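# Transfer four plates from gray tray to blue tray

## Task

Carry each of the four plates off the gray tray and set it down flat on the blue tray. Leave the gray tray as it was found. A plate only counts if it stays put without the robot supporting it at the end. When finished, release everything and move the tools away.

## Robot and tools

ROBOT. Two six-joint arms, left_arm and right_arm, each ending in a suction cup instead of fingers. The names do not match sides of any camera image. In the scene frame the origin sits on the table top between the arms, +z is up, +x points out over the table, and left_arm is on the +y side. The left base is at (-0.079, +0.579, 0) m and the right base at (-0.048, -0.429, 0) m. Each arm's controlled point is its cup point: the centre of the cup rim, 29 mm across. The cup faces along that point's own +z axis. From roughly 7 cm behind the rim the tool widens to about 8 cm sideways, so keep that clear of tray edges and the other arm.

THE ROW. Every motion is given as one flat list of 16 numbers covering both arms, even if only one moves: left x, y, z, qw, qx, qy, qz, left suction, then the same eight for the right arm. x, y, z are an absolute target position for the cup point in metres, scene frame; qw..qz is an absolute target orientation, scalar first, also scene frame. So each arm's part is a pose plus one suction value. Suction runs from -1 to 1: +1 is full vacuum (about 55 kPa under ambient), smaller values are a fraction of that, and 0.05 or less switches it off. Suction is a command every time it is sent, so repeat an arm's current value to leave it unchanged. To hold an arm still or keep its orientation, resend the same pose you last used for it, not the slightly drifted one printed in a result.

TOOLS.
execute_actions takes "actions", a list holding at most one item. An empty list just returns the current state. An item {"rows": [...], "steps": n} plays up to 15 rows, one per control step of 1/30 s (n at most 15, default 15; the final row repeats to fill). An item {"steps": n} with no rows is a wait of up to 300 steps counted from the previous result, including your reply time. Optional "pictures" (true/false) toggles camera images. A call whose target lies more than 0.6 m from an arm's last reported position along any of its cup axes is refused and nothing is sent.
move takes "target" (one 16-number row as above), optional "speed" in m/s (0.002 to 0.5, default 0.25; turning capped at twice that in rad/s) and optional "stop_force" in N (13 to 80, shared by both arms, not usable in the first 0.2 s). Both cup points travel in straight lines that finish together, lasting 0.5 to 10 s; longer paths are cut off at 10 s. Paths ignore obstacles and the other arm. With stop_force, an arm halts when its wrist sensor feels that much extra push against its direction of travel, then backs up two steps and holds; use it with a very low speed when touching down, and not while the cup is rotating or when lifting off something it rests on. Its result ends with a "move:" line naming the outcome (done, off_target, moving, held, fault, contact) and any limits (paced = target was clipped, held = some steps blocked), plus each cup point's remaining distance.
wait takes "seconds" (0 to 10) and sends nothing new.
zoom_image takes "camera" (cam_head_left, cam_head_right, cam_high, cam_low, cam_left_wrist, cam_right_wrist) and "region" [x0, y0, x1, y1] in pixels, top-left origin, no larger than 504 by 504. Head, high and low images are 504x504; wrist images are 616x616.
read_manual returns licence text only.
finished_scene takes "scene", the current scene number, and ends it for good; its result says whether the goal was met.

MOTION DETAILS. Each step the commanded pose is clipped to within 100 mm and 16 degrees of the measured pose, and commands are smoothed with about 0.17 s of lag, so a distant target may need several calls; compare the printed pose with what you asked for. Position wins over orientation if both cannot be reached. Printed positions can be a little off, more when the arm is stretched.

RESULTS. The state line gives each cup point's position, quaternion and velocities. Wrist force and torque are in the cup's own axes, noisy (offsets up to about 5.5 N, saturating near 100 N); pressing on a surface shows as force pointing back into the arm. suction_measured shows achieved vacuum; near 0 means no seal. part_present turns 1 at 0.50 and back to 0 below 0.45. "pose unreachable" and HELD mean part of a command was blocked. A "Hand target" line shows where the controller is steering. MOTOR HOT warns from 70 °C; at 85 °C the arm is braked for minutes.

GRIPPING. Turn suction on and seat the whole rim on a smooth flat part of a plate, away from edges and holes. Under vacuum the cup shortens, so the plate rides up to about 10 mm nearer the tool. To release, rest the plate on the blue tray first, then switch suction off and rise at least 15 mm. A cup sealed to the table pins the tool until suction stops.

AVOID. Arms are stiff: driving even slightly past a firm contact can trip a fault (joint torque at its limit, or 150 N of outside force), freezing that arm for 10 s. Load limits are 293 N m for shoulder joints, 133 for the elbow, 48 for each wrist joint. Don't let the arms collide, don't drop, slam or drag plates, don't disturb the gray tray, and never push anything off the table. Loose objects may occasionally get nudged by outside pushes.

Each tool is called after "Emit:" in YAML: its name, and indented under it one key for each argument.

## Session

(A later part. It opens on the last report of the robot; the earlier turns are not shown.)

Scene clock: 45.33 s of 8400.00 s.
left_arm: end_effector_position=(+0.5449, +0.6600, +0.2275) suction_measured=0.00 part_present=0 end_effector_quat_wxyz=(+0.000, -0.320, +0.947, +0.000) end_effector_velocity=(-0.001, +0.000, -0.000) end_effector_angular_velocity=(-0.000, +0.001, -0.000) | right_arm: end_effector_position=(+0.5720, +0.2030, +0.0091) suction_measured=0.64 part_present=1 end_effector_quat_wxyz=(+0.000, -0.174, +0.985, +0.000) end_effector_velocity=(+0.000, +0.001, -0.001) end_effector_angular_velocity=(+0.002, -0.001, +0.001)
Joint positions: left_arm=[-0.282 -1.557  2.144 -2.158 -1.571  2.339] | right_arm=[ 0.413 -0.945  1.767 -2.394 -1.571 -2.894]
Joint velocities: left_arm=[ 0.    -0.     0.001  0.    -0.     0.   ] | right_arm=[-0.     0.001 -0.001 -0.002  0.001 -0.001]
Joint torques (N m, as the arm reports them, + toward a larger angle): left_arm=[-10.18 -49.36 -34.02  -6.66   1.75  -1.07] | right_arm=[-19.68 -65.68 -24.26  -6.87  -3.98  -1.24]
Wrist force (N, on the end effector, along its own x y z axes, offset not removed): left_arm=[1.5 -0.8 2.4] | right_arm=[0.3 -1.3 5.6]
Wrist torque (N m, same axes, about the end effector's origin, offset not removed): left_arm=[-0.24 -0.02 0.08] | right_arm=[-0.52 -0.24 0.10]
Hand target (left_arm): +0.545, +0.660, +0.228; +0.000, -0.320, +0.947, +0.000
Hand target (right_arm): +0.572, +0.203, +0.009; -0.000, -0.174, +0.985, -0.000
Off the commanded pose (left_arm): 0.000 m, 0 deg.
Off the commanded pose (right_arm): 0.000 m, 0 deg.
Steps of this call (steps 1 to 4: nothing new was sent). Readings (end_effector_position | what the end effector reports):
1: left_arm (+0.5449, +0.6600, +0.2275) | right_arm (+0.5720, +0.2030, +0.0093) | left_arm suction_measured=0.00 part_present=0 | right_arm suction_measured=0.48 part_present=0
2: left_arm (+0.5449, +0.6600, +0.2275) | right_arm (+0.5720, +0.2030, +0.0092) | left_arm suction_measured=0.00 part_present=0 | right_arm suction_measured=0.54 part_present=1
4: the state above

Emit:
move:
  target: [0.5449,0.66,0.2275,0,-0.320,0.947,0,0,0.572,0.203,0.088,0,-0.1736,0.9848,0,1]
  speed: 0.15

Emit:
move:
  target: [0.5449,0.66,0.2275,0,-0.320,0.947,0,0,0.685,-0.135,0.088,0,-0.052,0.9986,0,1]
  speed: 0.45

Scene clock: 47.00 s of 8400.00 s.
left_arm: end_effector_position=(+0.5449, +0.6600, +0.2275) suction_measured=0.00 part_present=0 end_effector_quat_wxyz=(+0.000, -0.320, +0.947, +0.000) end_effector_velocity=(-0.000, +0.000, +0.000) end_effector_angular_velocity=(+0.000, -0.001, -0.000) | right_arm: end_effector_position=(+0.5719, +0.2030, +0.0877) suction_measured=1.00 part_present=1 end_effector_quat_wxyz=(+0.000, -0.174, +0.985, +0.000) end_effector_velocity=(-0.000, -0.000, +0.003) end_effector_angular_velocity=(-0.001, -0.001, -0.001)
Joint positions: left_arm=[-0.282 -1.557  2.144 -2.158 -1.571  2.339] | right_arm=[ 0.413 -1.035  1.741 -2.277 -1.571 -2.894]
Joint velocities: left_arm=[-0. -0.  0. -0.  0.  0.] | right_arm=[ 0.    -0.004 -0.     0.003 -0.001  0.001]
Joint torques (N m, as the arm reports them, + toward a larger angle): left_arm=[ -8.03 -50.4  -33.86  -6.62   1.86  -1.27] | right_arm=[ -1.27 -95.57 -42.87  -0.61  -3.33   0.58]
Wrist force (N, on the end effector, along its own x y z axes, offset not removed): left_arm=[3.5 -0.7 4.0] | right_arm=[1.2 -0.2 1.5]
Wrist torque (N m, same axes, about the end effector's origin, offset not removed): left_arm=[-0.24 -0.10 0.07] | right_arm=[-0.29 -0.21 0.00]
Hand target (left_arm): +0.545, +0.660, +0.228; +0.000, -0.320, +0.947, +0.000
Hand target (right_arm): +0.572, +0.203, +0.088; +0.000, -0.174, +0.985, +0.000
Off the commanded pose (left_arm): 0.000 m, 0 deg.
Off the commanded pose (right_arm): 0.000 m, 0 deg.
move: done

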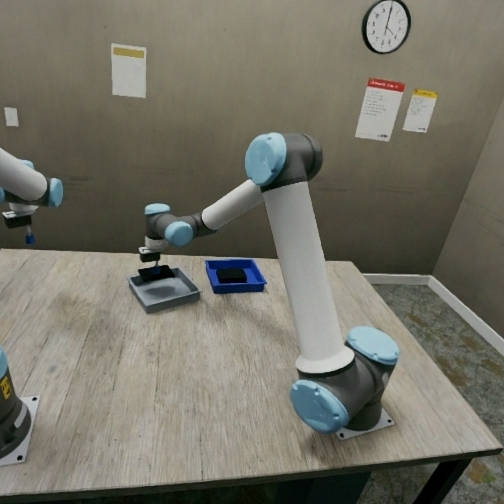

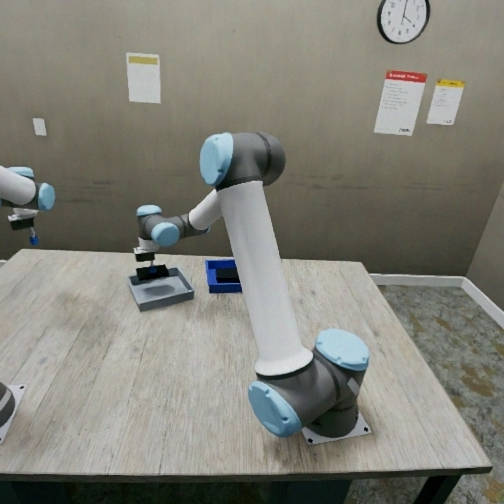

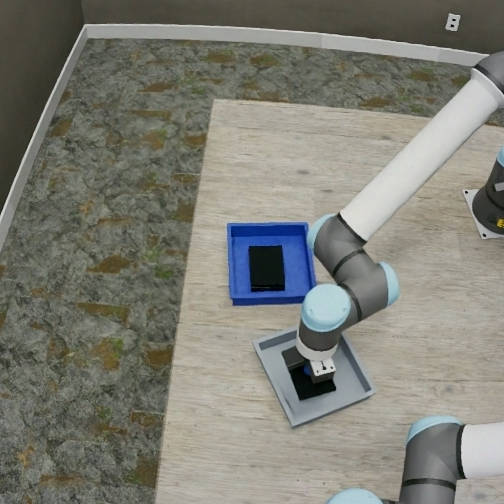

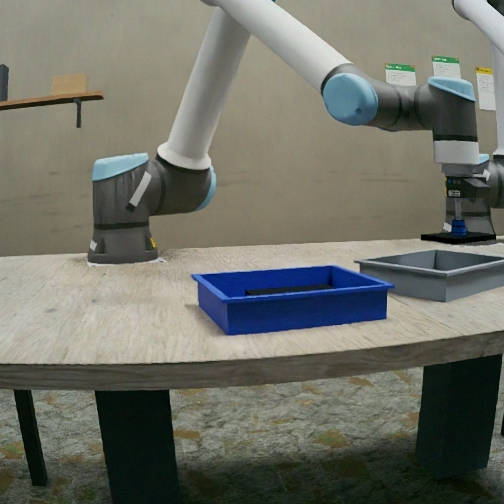

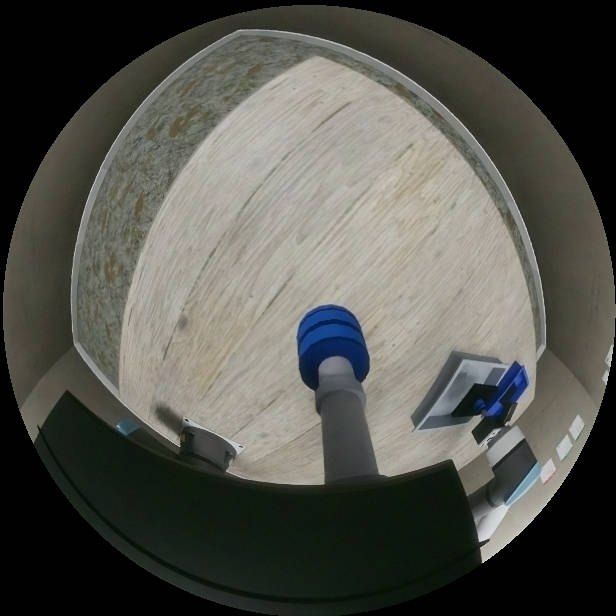

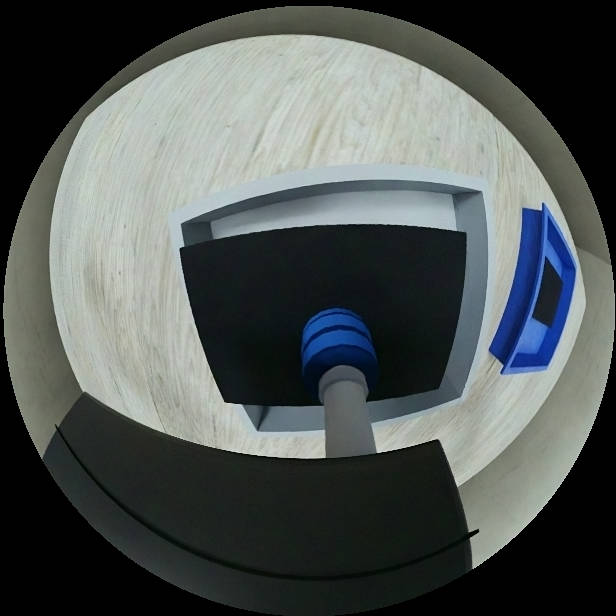

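Scene clock: 48.63 s of 8400.00 s.
left_arm: end_effector_position=(+0.5449, +0.6600, +0.2275) suction_measured=0.00 part_present=0 end_effector_quat_wxyz=(+0.000, -0.320, +0.947, +0.000) end_effector_velocity=(+0.000, -0.000, +0.000) end_effector_angular_velocity=(-0.000, -0.000, -0.000) | right_arm: end_effector_position=(+0.6850, -0.1348, +0.0879) suction_measured=1.00 part_present=1 end_effector_quat_wxyz=(-0.000, -0.052, +0.999, -0.000) end_effector_velocity=(+0.001, -0.002, +0.000) end_effector_angular_velocity=(+0.001, -0.000, -0.001)
Joint positions: left_arm=[-0.282 -1.557  2.144 -2.158 -1.571  2.339] | right_arm=[-0.025 -1.157  1.943 -2.357 -1.571 -3.087]
Joint velocities: left_arm=[ 0.     0.    -0.001  0.    -0.     0.   ] | right_arm=[-0.004 -0.    -0.     0.     0.001 -0.003]
Joint torques (N m, as the arm reports them, + toward a larger angle): left_arm=[-11.63 -47.79 -32.97  -6.67   1.62  -1.45] | right_arm=[-17.32 -83.57 -25.82  -3.39   3.95  -2.1 ]
Wrist force (N, on the end effector, along its own x y z axes, offset not removed): left_arm=[3.1 1.8 4.6] | right_arm=[2.8 -1.8 2.7]
Wrist torque (N m, same axes, about the end effector's origin, offset not removed): left_arm=[0.11 -0.17 0.13] | right_arm=[-0.48 -0.53 -0.08]
Hand target (left_arm): +0.545, +0.660, +0.228; +0.000, -0.320, +0.947, +0.000
Hand target (right_arm): +0.685, -0.135, +0.088; -0.000, -0.052, +0.999, -0.000
Off the commanded pose (left_arm): 0.000 m, 0 deg.
Off the commanded pose (right_arm): 0.000 m, 0 deg.
move: done

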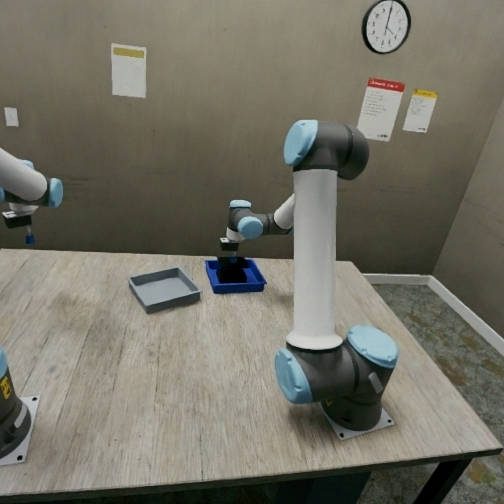

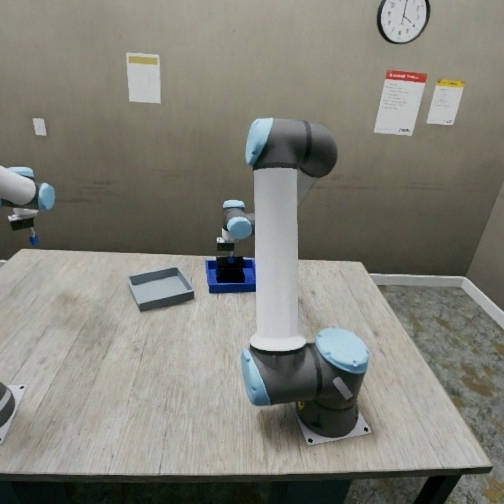

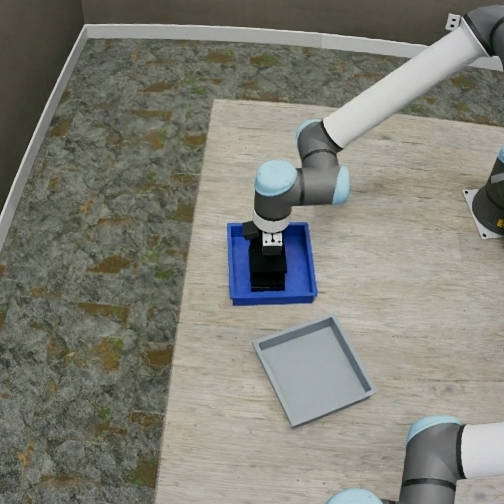

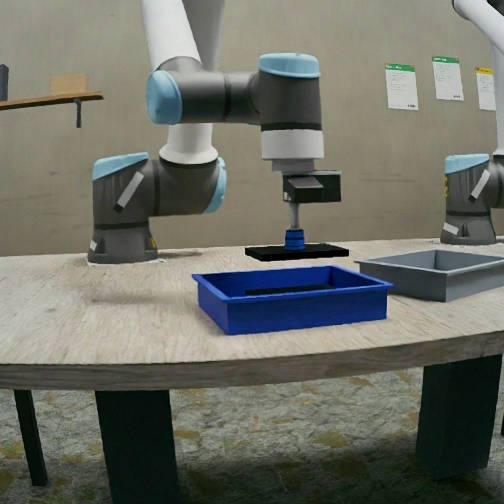

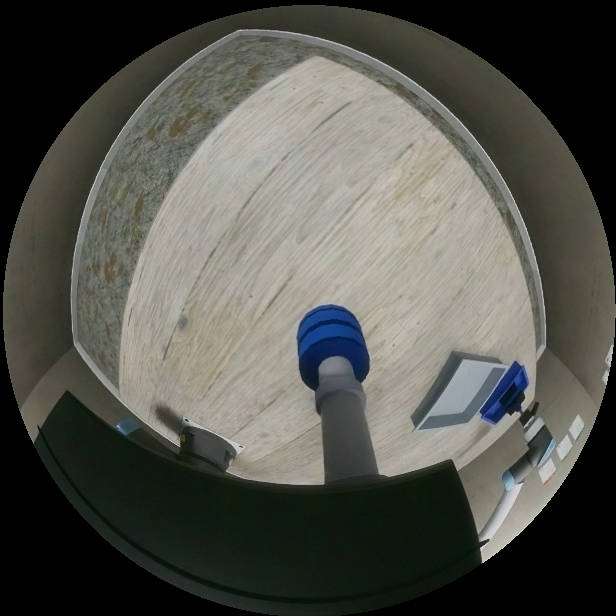

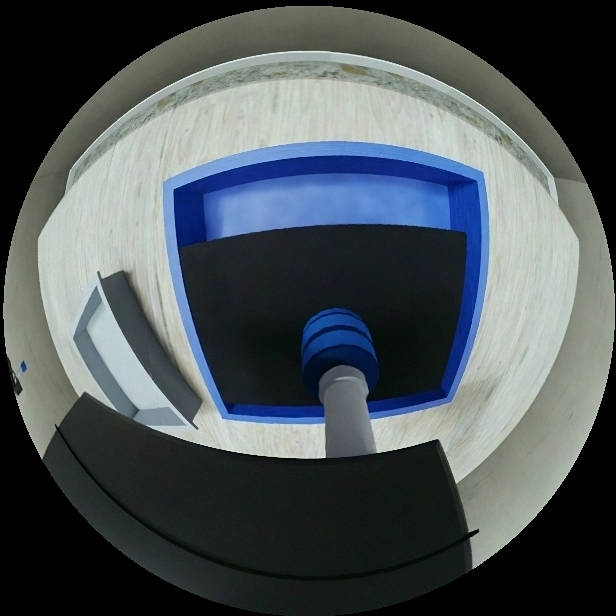

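Emit:
move:
  target: [0.5449,0.66,0.2275,0,-0.320,0.947,0,0,0.685,-0.135,0.0355,0,-0.052,0.9986,0,1]
  speed: 0.13

Emit:
move:
  target: [0.5449,0.66,0.2275,0,-0.320,0.947,0,0,0.685,-0.135,0.0285,0,-0.052,0.9986,0,1]
  speed: 0.004
  stop_force: 13

Scene clock: 50.23 s of 8400.00 s.
left_arm: end_effector_position=(+0.5449, +0.6600, +0.2275) suction_measured=0.00 part_present=0 end_effector_quat_wxyz=(+0.000, -0.320, +0.947, +0.000) end_effector_velocity=(-0.000, -0.000, -0.000) end_effector_angular_velocity=(-0.001, +0.000, +0.000) | right_arm: end_effector_position=(+0.6851, -0.1351, +0.0358) suction_measured=0.99 part_present=1 end_effector_quat_wxyz=(-0.000, -0.052, +0.999, -0.000) end_effector_velocity=(+0.001, +0.001, -0.003) end_effector_angular_velocity=(+0.001, -0.001, +0.001)
Joint positions: left_arm=[-0.282 -1.557  2.144 -2.158 -1.571  2.339] | right_arm=[-0.025 -1.089  1.964 -2.446 -1.571 -3.087]
Joint velocities: left_arm=[ 0.     0.     0.    -0.    -0.001  0.   ] | right_arm=[ 0.     0.004 -0.    -0.005  0.001 -0.001]
Joint torques (N m, as the arm reports them, + toward a larger angle): left_arm=[-10.87 -50.99 -33.38  -6.38   1.27  -0.85] | right_arm=[  1.52 -53.56 -22.8   -6.54   4.02   2.49]
Wrist force (N, on the end effector, along its own x y z axes, offset not removed): left_arm=[3.0 -1.9 5.0] | right_arm=[-1.0 -1.2 0.3]
Wrist torque (N m, same axes, about the end effector's origin, offset not removed): left_arm=[-0.40 -0.08 0.08] | right_arm=[-0.39 -0.08 -0.02]
Hand target (left_arm): +0.545, +0.660, +0.228; +0.000, -0.320, +0.947, +0.000
Hand target (right_arm): +0.685, -0.135, +0.035; -0.000, -0.052, +0.999, -0.000
Off the commanded pose (left_arm): 0.000 m, 0 deg.
Off the commanded pose (right_arm): 0.000 m, 0 deg.
move: done

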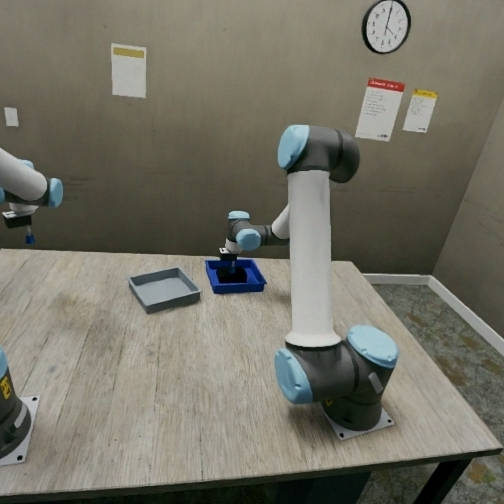

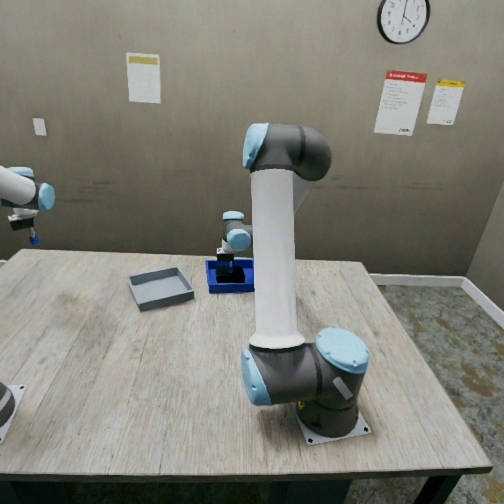

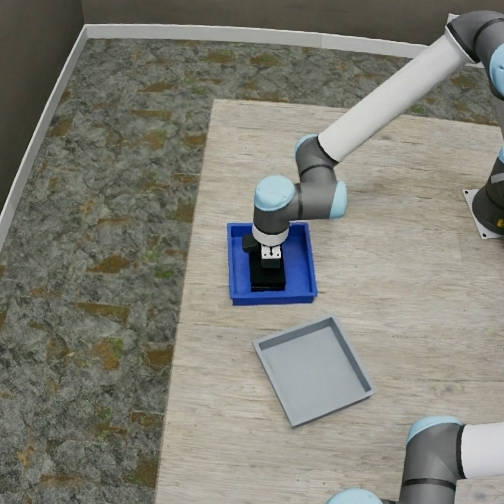

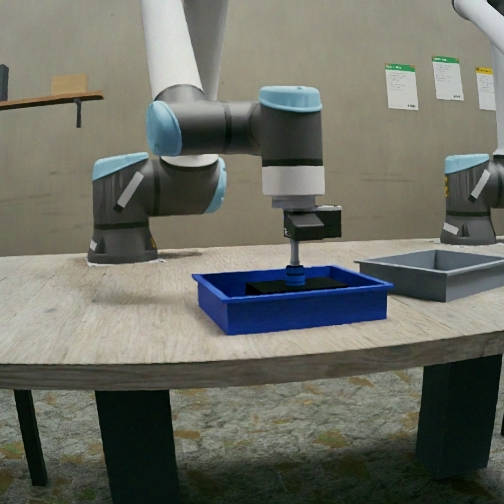

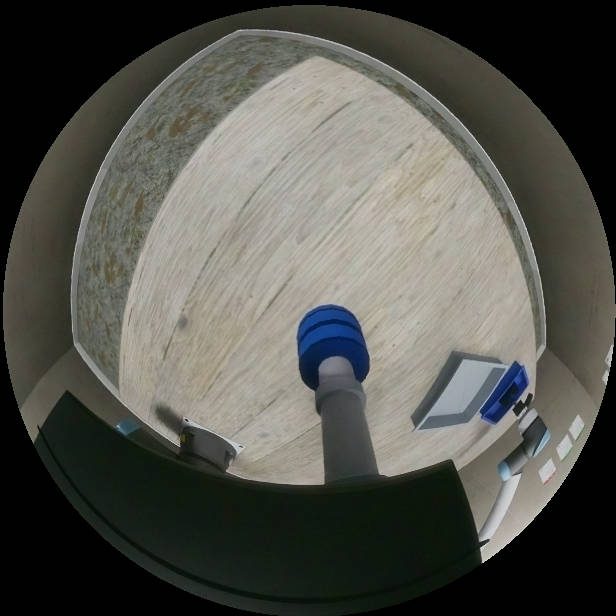

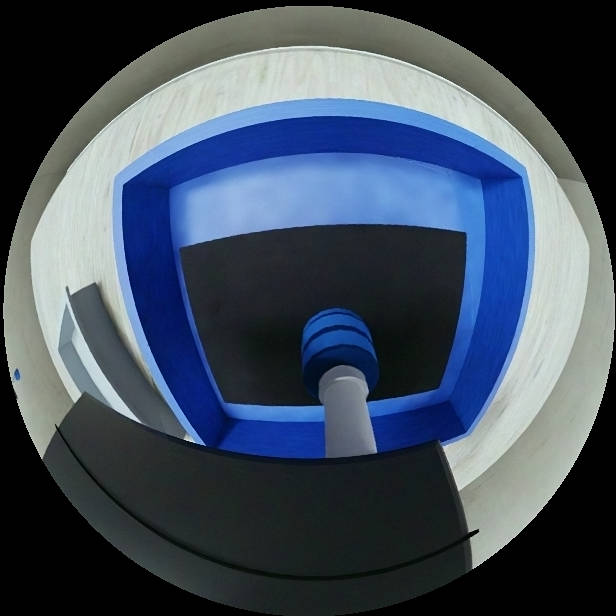

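Scene clock: 51.17 s of 8400.00 s.
left_arm: end_effector_position=(+0.5449, +0.6600, +0.2275) suction_measured=0.00 part_present=0 end_effector_quat_wxyz=(+0.000, -0.320, +0.947, +0.000) end_effector_velocity=(+0.000, -0.000, +0.000) end_effector_angular_velocity=(-0.000, -0.001, -0.000) | right_arm: end_effector_position=(+0.6851, -0.1351, +0.0336) suction_measured=0.96 part_present=1 end_effector_quat_wxyz=(+0.000, -0.052, +0.999, +0.000) end_effector_velocity=(-0.001, +0.000, +0.001) end_effector_angular_velocity=(+0.002, +0.004, -0.001)
Joint positions: left_arm=[-0.282 -1.557  2.144 -2.158 -1.571  2.339] | right_arm=[-0.025 -1.086  1.965 -2.45  -1.571 -3.087]
Joint velocities: left_arm=[-0.    -0.001  0.    -0.001 -0.    -0.   ] | right_arm=[ 0.    -0.002 -0.     0.006  0.002  0.001]
Joint torques (N m, as the arm reports them, + toward a larger angle): left_arm=[ -8.16 -47.24 -33.43  -6.52   1.16  -1.21] | right_arm=[  4.24 -68.36 -19.98   0.59   3.99   2.53]
Wrist force (N, on the end effector, along its own x y z axes, offset not removed): left_arm=[3.2 4.3 3.7] | right_arm=[10.4 -1.7 -25.6]
Wrist torque (N m, same axes, about the end effector's origin, offset not removed): left_arm=[0.41 -0.08 0.15] | right_arm=[-0.35 -0.43 0.00]
Hand target (left_arm): +0.545, +0.660, +0.228; +0.000, -0.320, +0.947, +0.000
Hand target (right_arm): +0.685, -0.135, +0.034; +0.000, -0.052, +0.999, +0.000
Off the commanded pose (left_arm): 0.000 m, 0 deg.
Off the commanded pose (right_arm): 0.005 m, 0 deg.
move: contact (right_arm)

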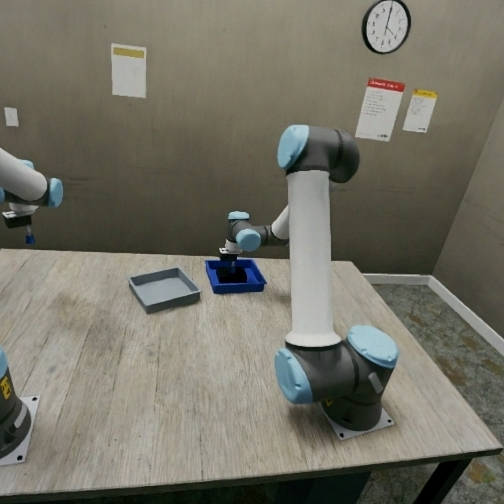

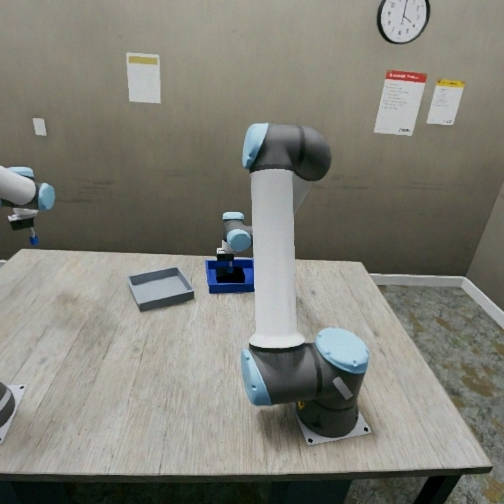

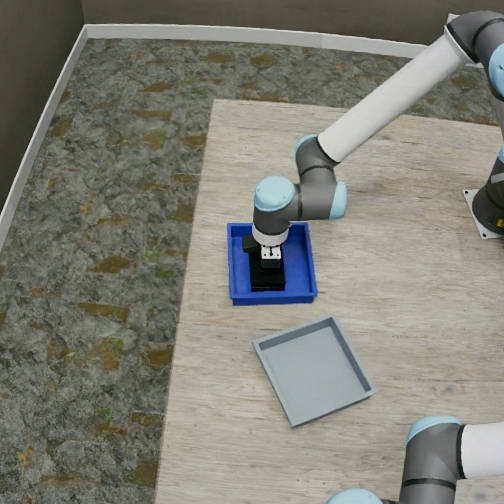

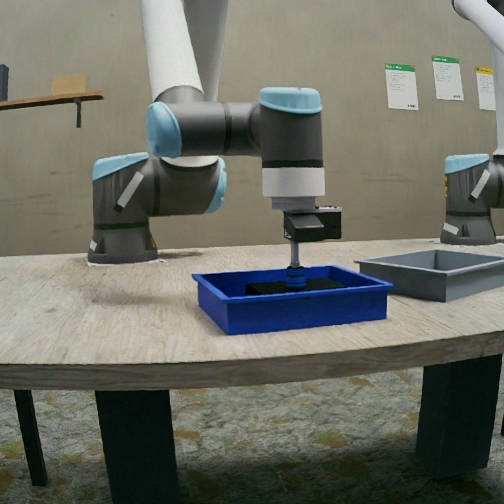

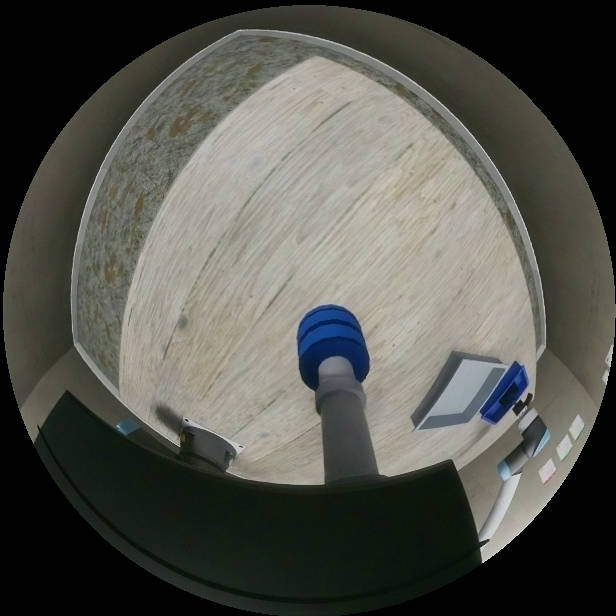

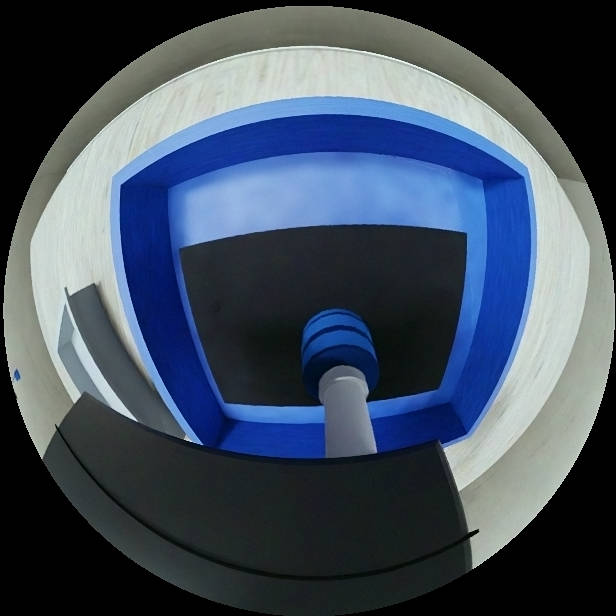

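Emit:
execute_actions:
  actions:
    - {"rows":[[0.5449,0.66,0.2275,0,-0.320,0.947,0,0,0.685,-0.135,0.0345,0,-0.052,0.9986,0,0]],"steps":3}
  pictures: false

Emit:
move:
  target: [0.5449,0.66,0.2275,0,-0.320,0.947,0,0,0.685,-0.135,0.22,0,-0.052,0.9986,0,0]
  speed: 0.3

Scene clock: 51.77 s of 8400.00 s.
left_arm: end_effector_position=(+0.5449, +0.6600, +0.2275) suction_measured=0.00 part_present=0 end_effector_quat_wxyz=(+0.000, -0.320, +0.947, +0.000) end_effector_velocity=(+0.000, -0.000, +0.000) end_effector_angular_velocity=(-0.000, -0.000, -0.000) | right_arm: end_effector_position=(+0.6850, -0.1351, +0.0340) suction_measured=0.00 part_present=0 end_effector_quat_wxyz=(-0.000, -0.052, +0.999, -0.000) end_effector_velocity=(-0.000, +0.001, +0.004) end_effector_angular_velocity=(+0.001, +0.000, +0.002)
Joint positions: left_arm=[-0.282 -1.557  2.144 -2.158 -1.571  2.339] | right_arm=[-0.025 -1.087  1.965 -2.449 -1.571 -3.087]
Joint velocities: left_arm=[-0.  0. -0. -0. -0.  0.] | right_arm=[ 0.    -0.005 -0.001  0.006  0.001 -0.001]
Joint torques (N m, as the arm reports them, + toward a larger angle): left_arm=[-10.38 -49.69 -33.66  -6.52   1.27  -1.26] | right_arm=[ 11.46 -72.58 -28.88   1.12   4.05   2.74]
Wrist force (N, on the end effector, along its own x y z axes, offset not removed): left_arm=[3.4 -2.2 2.1] | right_arm=[1.4 -1.4 -17.8]
Wrist torque (N m, same axes, about the end effector's origin, offset not removed): left_arm=[-0.37 -0.11 0.13] | right_arm=[-0.36 0.00 0.06]
Hand target (left_arm): +0.545, +0.660, +0.228; +0.000, -0.320, +0.947, +0.000
Hand target (right_arm): +0.685, -0.135, +0.034; +0.000, -0.052, +0.999, +0.000
Off the commanded pose (left_arm): 0.000 m, 0 deg.
Off the commanded pose (right_arm): 0.001 m, 0 deg.
Steps of this call (steps 1 to 15: nothing new was sent; steps 16 to 18: all 3 steps of this action). Readings (end_effector_position | what the end effector reports):
16: left_arm (+0.5449, +0.6600, +0.2275) | right_arm (+0.6850, -0.1351, +0.0338) | left_arm suction_measured=0.00 part_present=0 | right_arm suction_measured=0.18 part_present=0
17: left_arm (+0.5449, +0.6600, +0.2275) | right_arm (+0.6850, -0.1351, +0.0339) | left_arm suction_measured=0.00 part_present=0 | right_arm suction_measured=0.00 part_present=0
18: the state above

Scene clock: 53.37 s of 8400.00 s.
left_arm: end_effector_position=(+0.5449, +0.6600, +0.2275) suction_measured=0.00 part_present=0 end_effector_quat_wxyz=(+0.000, -0.320, +0.947, +0.000) end_effector_velocity=(-0.001, +0.000, -0.001) end_effector_angular_velocity=(-0.000, +0.002, -0.000) | right_arm: end_effector_position=(+0.6848, -0.1350, +0.2198) suction_measured=0.00 part_present=0 end_effector_quat_wxyz=(+0.000, -0.052, +0.999, +0.000) end_effector_velocity=(+0.001, +0.001, +0.004) end_effector_angular_velocity=(+0.002, -0.001, +0.000)
Joint positions: left_arm=[-0.282 -1.557  2.144 -2.158 -1.571  2.339] | right_arm=[-0.025 -1.299  1.855 -2.128 -1.571 -3.087]
Joint velocities: left_arm=[ 0.     0.     0.001  0.001 -0.001  0.   ] | right_arm=[-0.    -0.002 -0.004  0.006  0.002 -0.   ]
Joint torques (N m, as the arm reports them, + toward a larger angle): left_arm=[-10.06 -46.47 -33.48  -6.43   1.64  -0.92] | right_arm=[-19.7  -75.55 -46.93  -0.07  -0.22  -1.68]
Wrist force (N, on the end effector, along its own x y z axes, offset not removed): left_arm=[1.7 -1.7 1.3] | right_arm=[1.1 -1.3 0.1]
Wrist torque (N m, same axes, about the end effector's origin, offset not removed): left_arm=[-0.44 0.03 0.10] | right_arm=[-0.49 -0.37 0.00]
Hand target (left_arm): +0.545, +0.660, +0.228; +0.000, -0.320, +0.947, +0.000
Hand target (right_arm): +0.685, -0.135, +0.220; +0.000, -0.052, +0.999, +0.000
Off the commanded pose (left_arm): 0.000 m, 0 deg.
Off the commanded pose (right_arm): 0.000 m, 0 deg.
move: done

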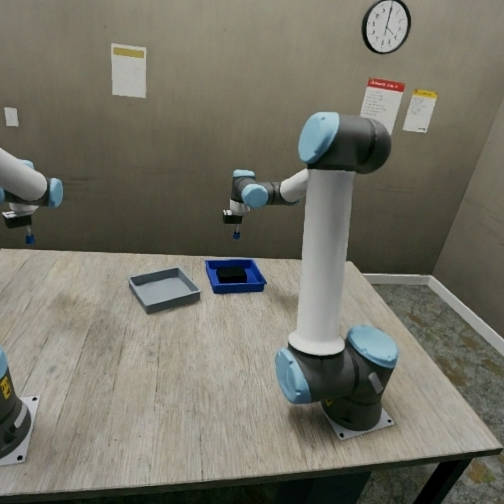

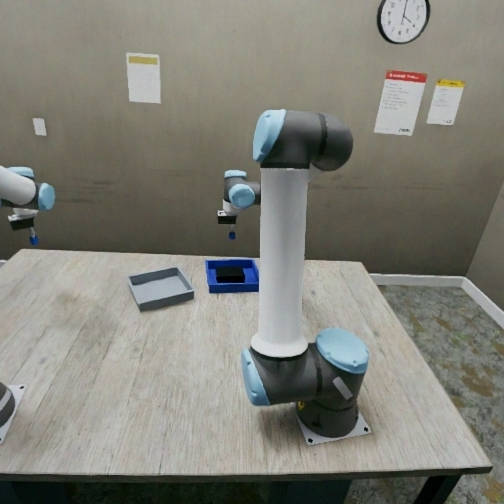

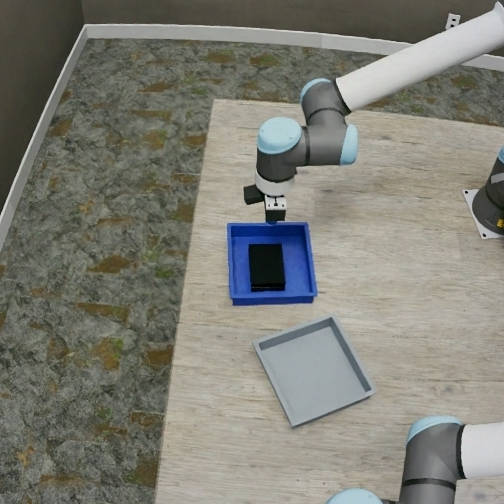

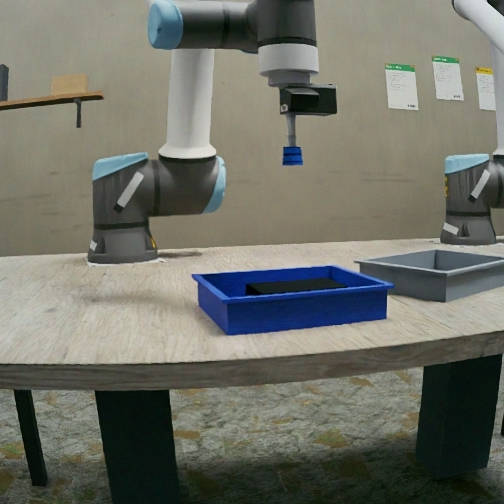

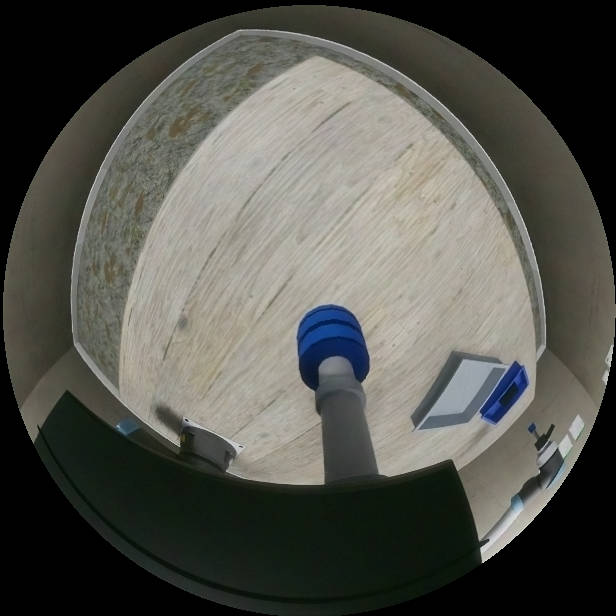

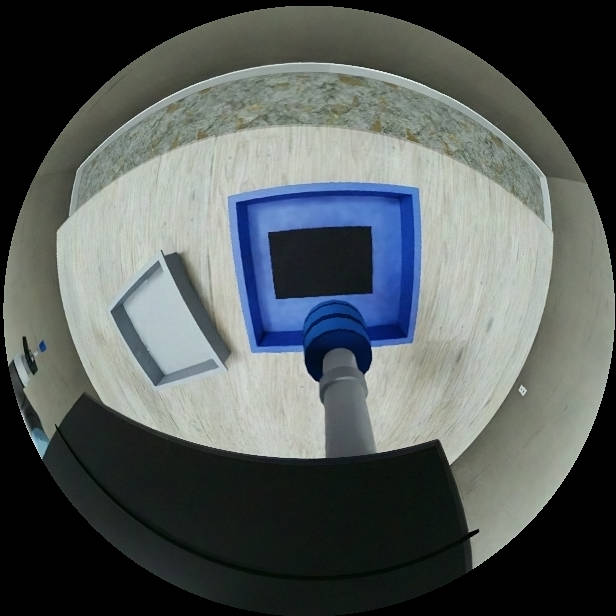

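Emit:
finished_scene:
  scene: 2

The scene is finished: the task was done.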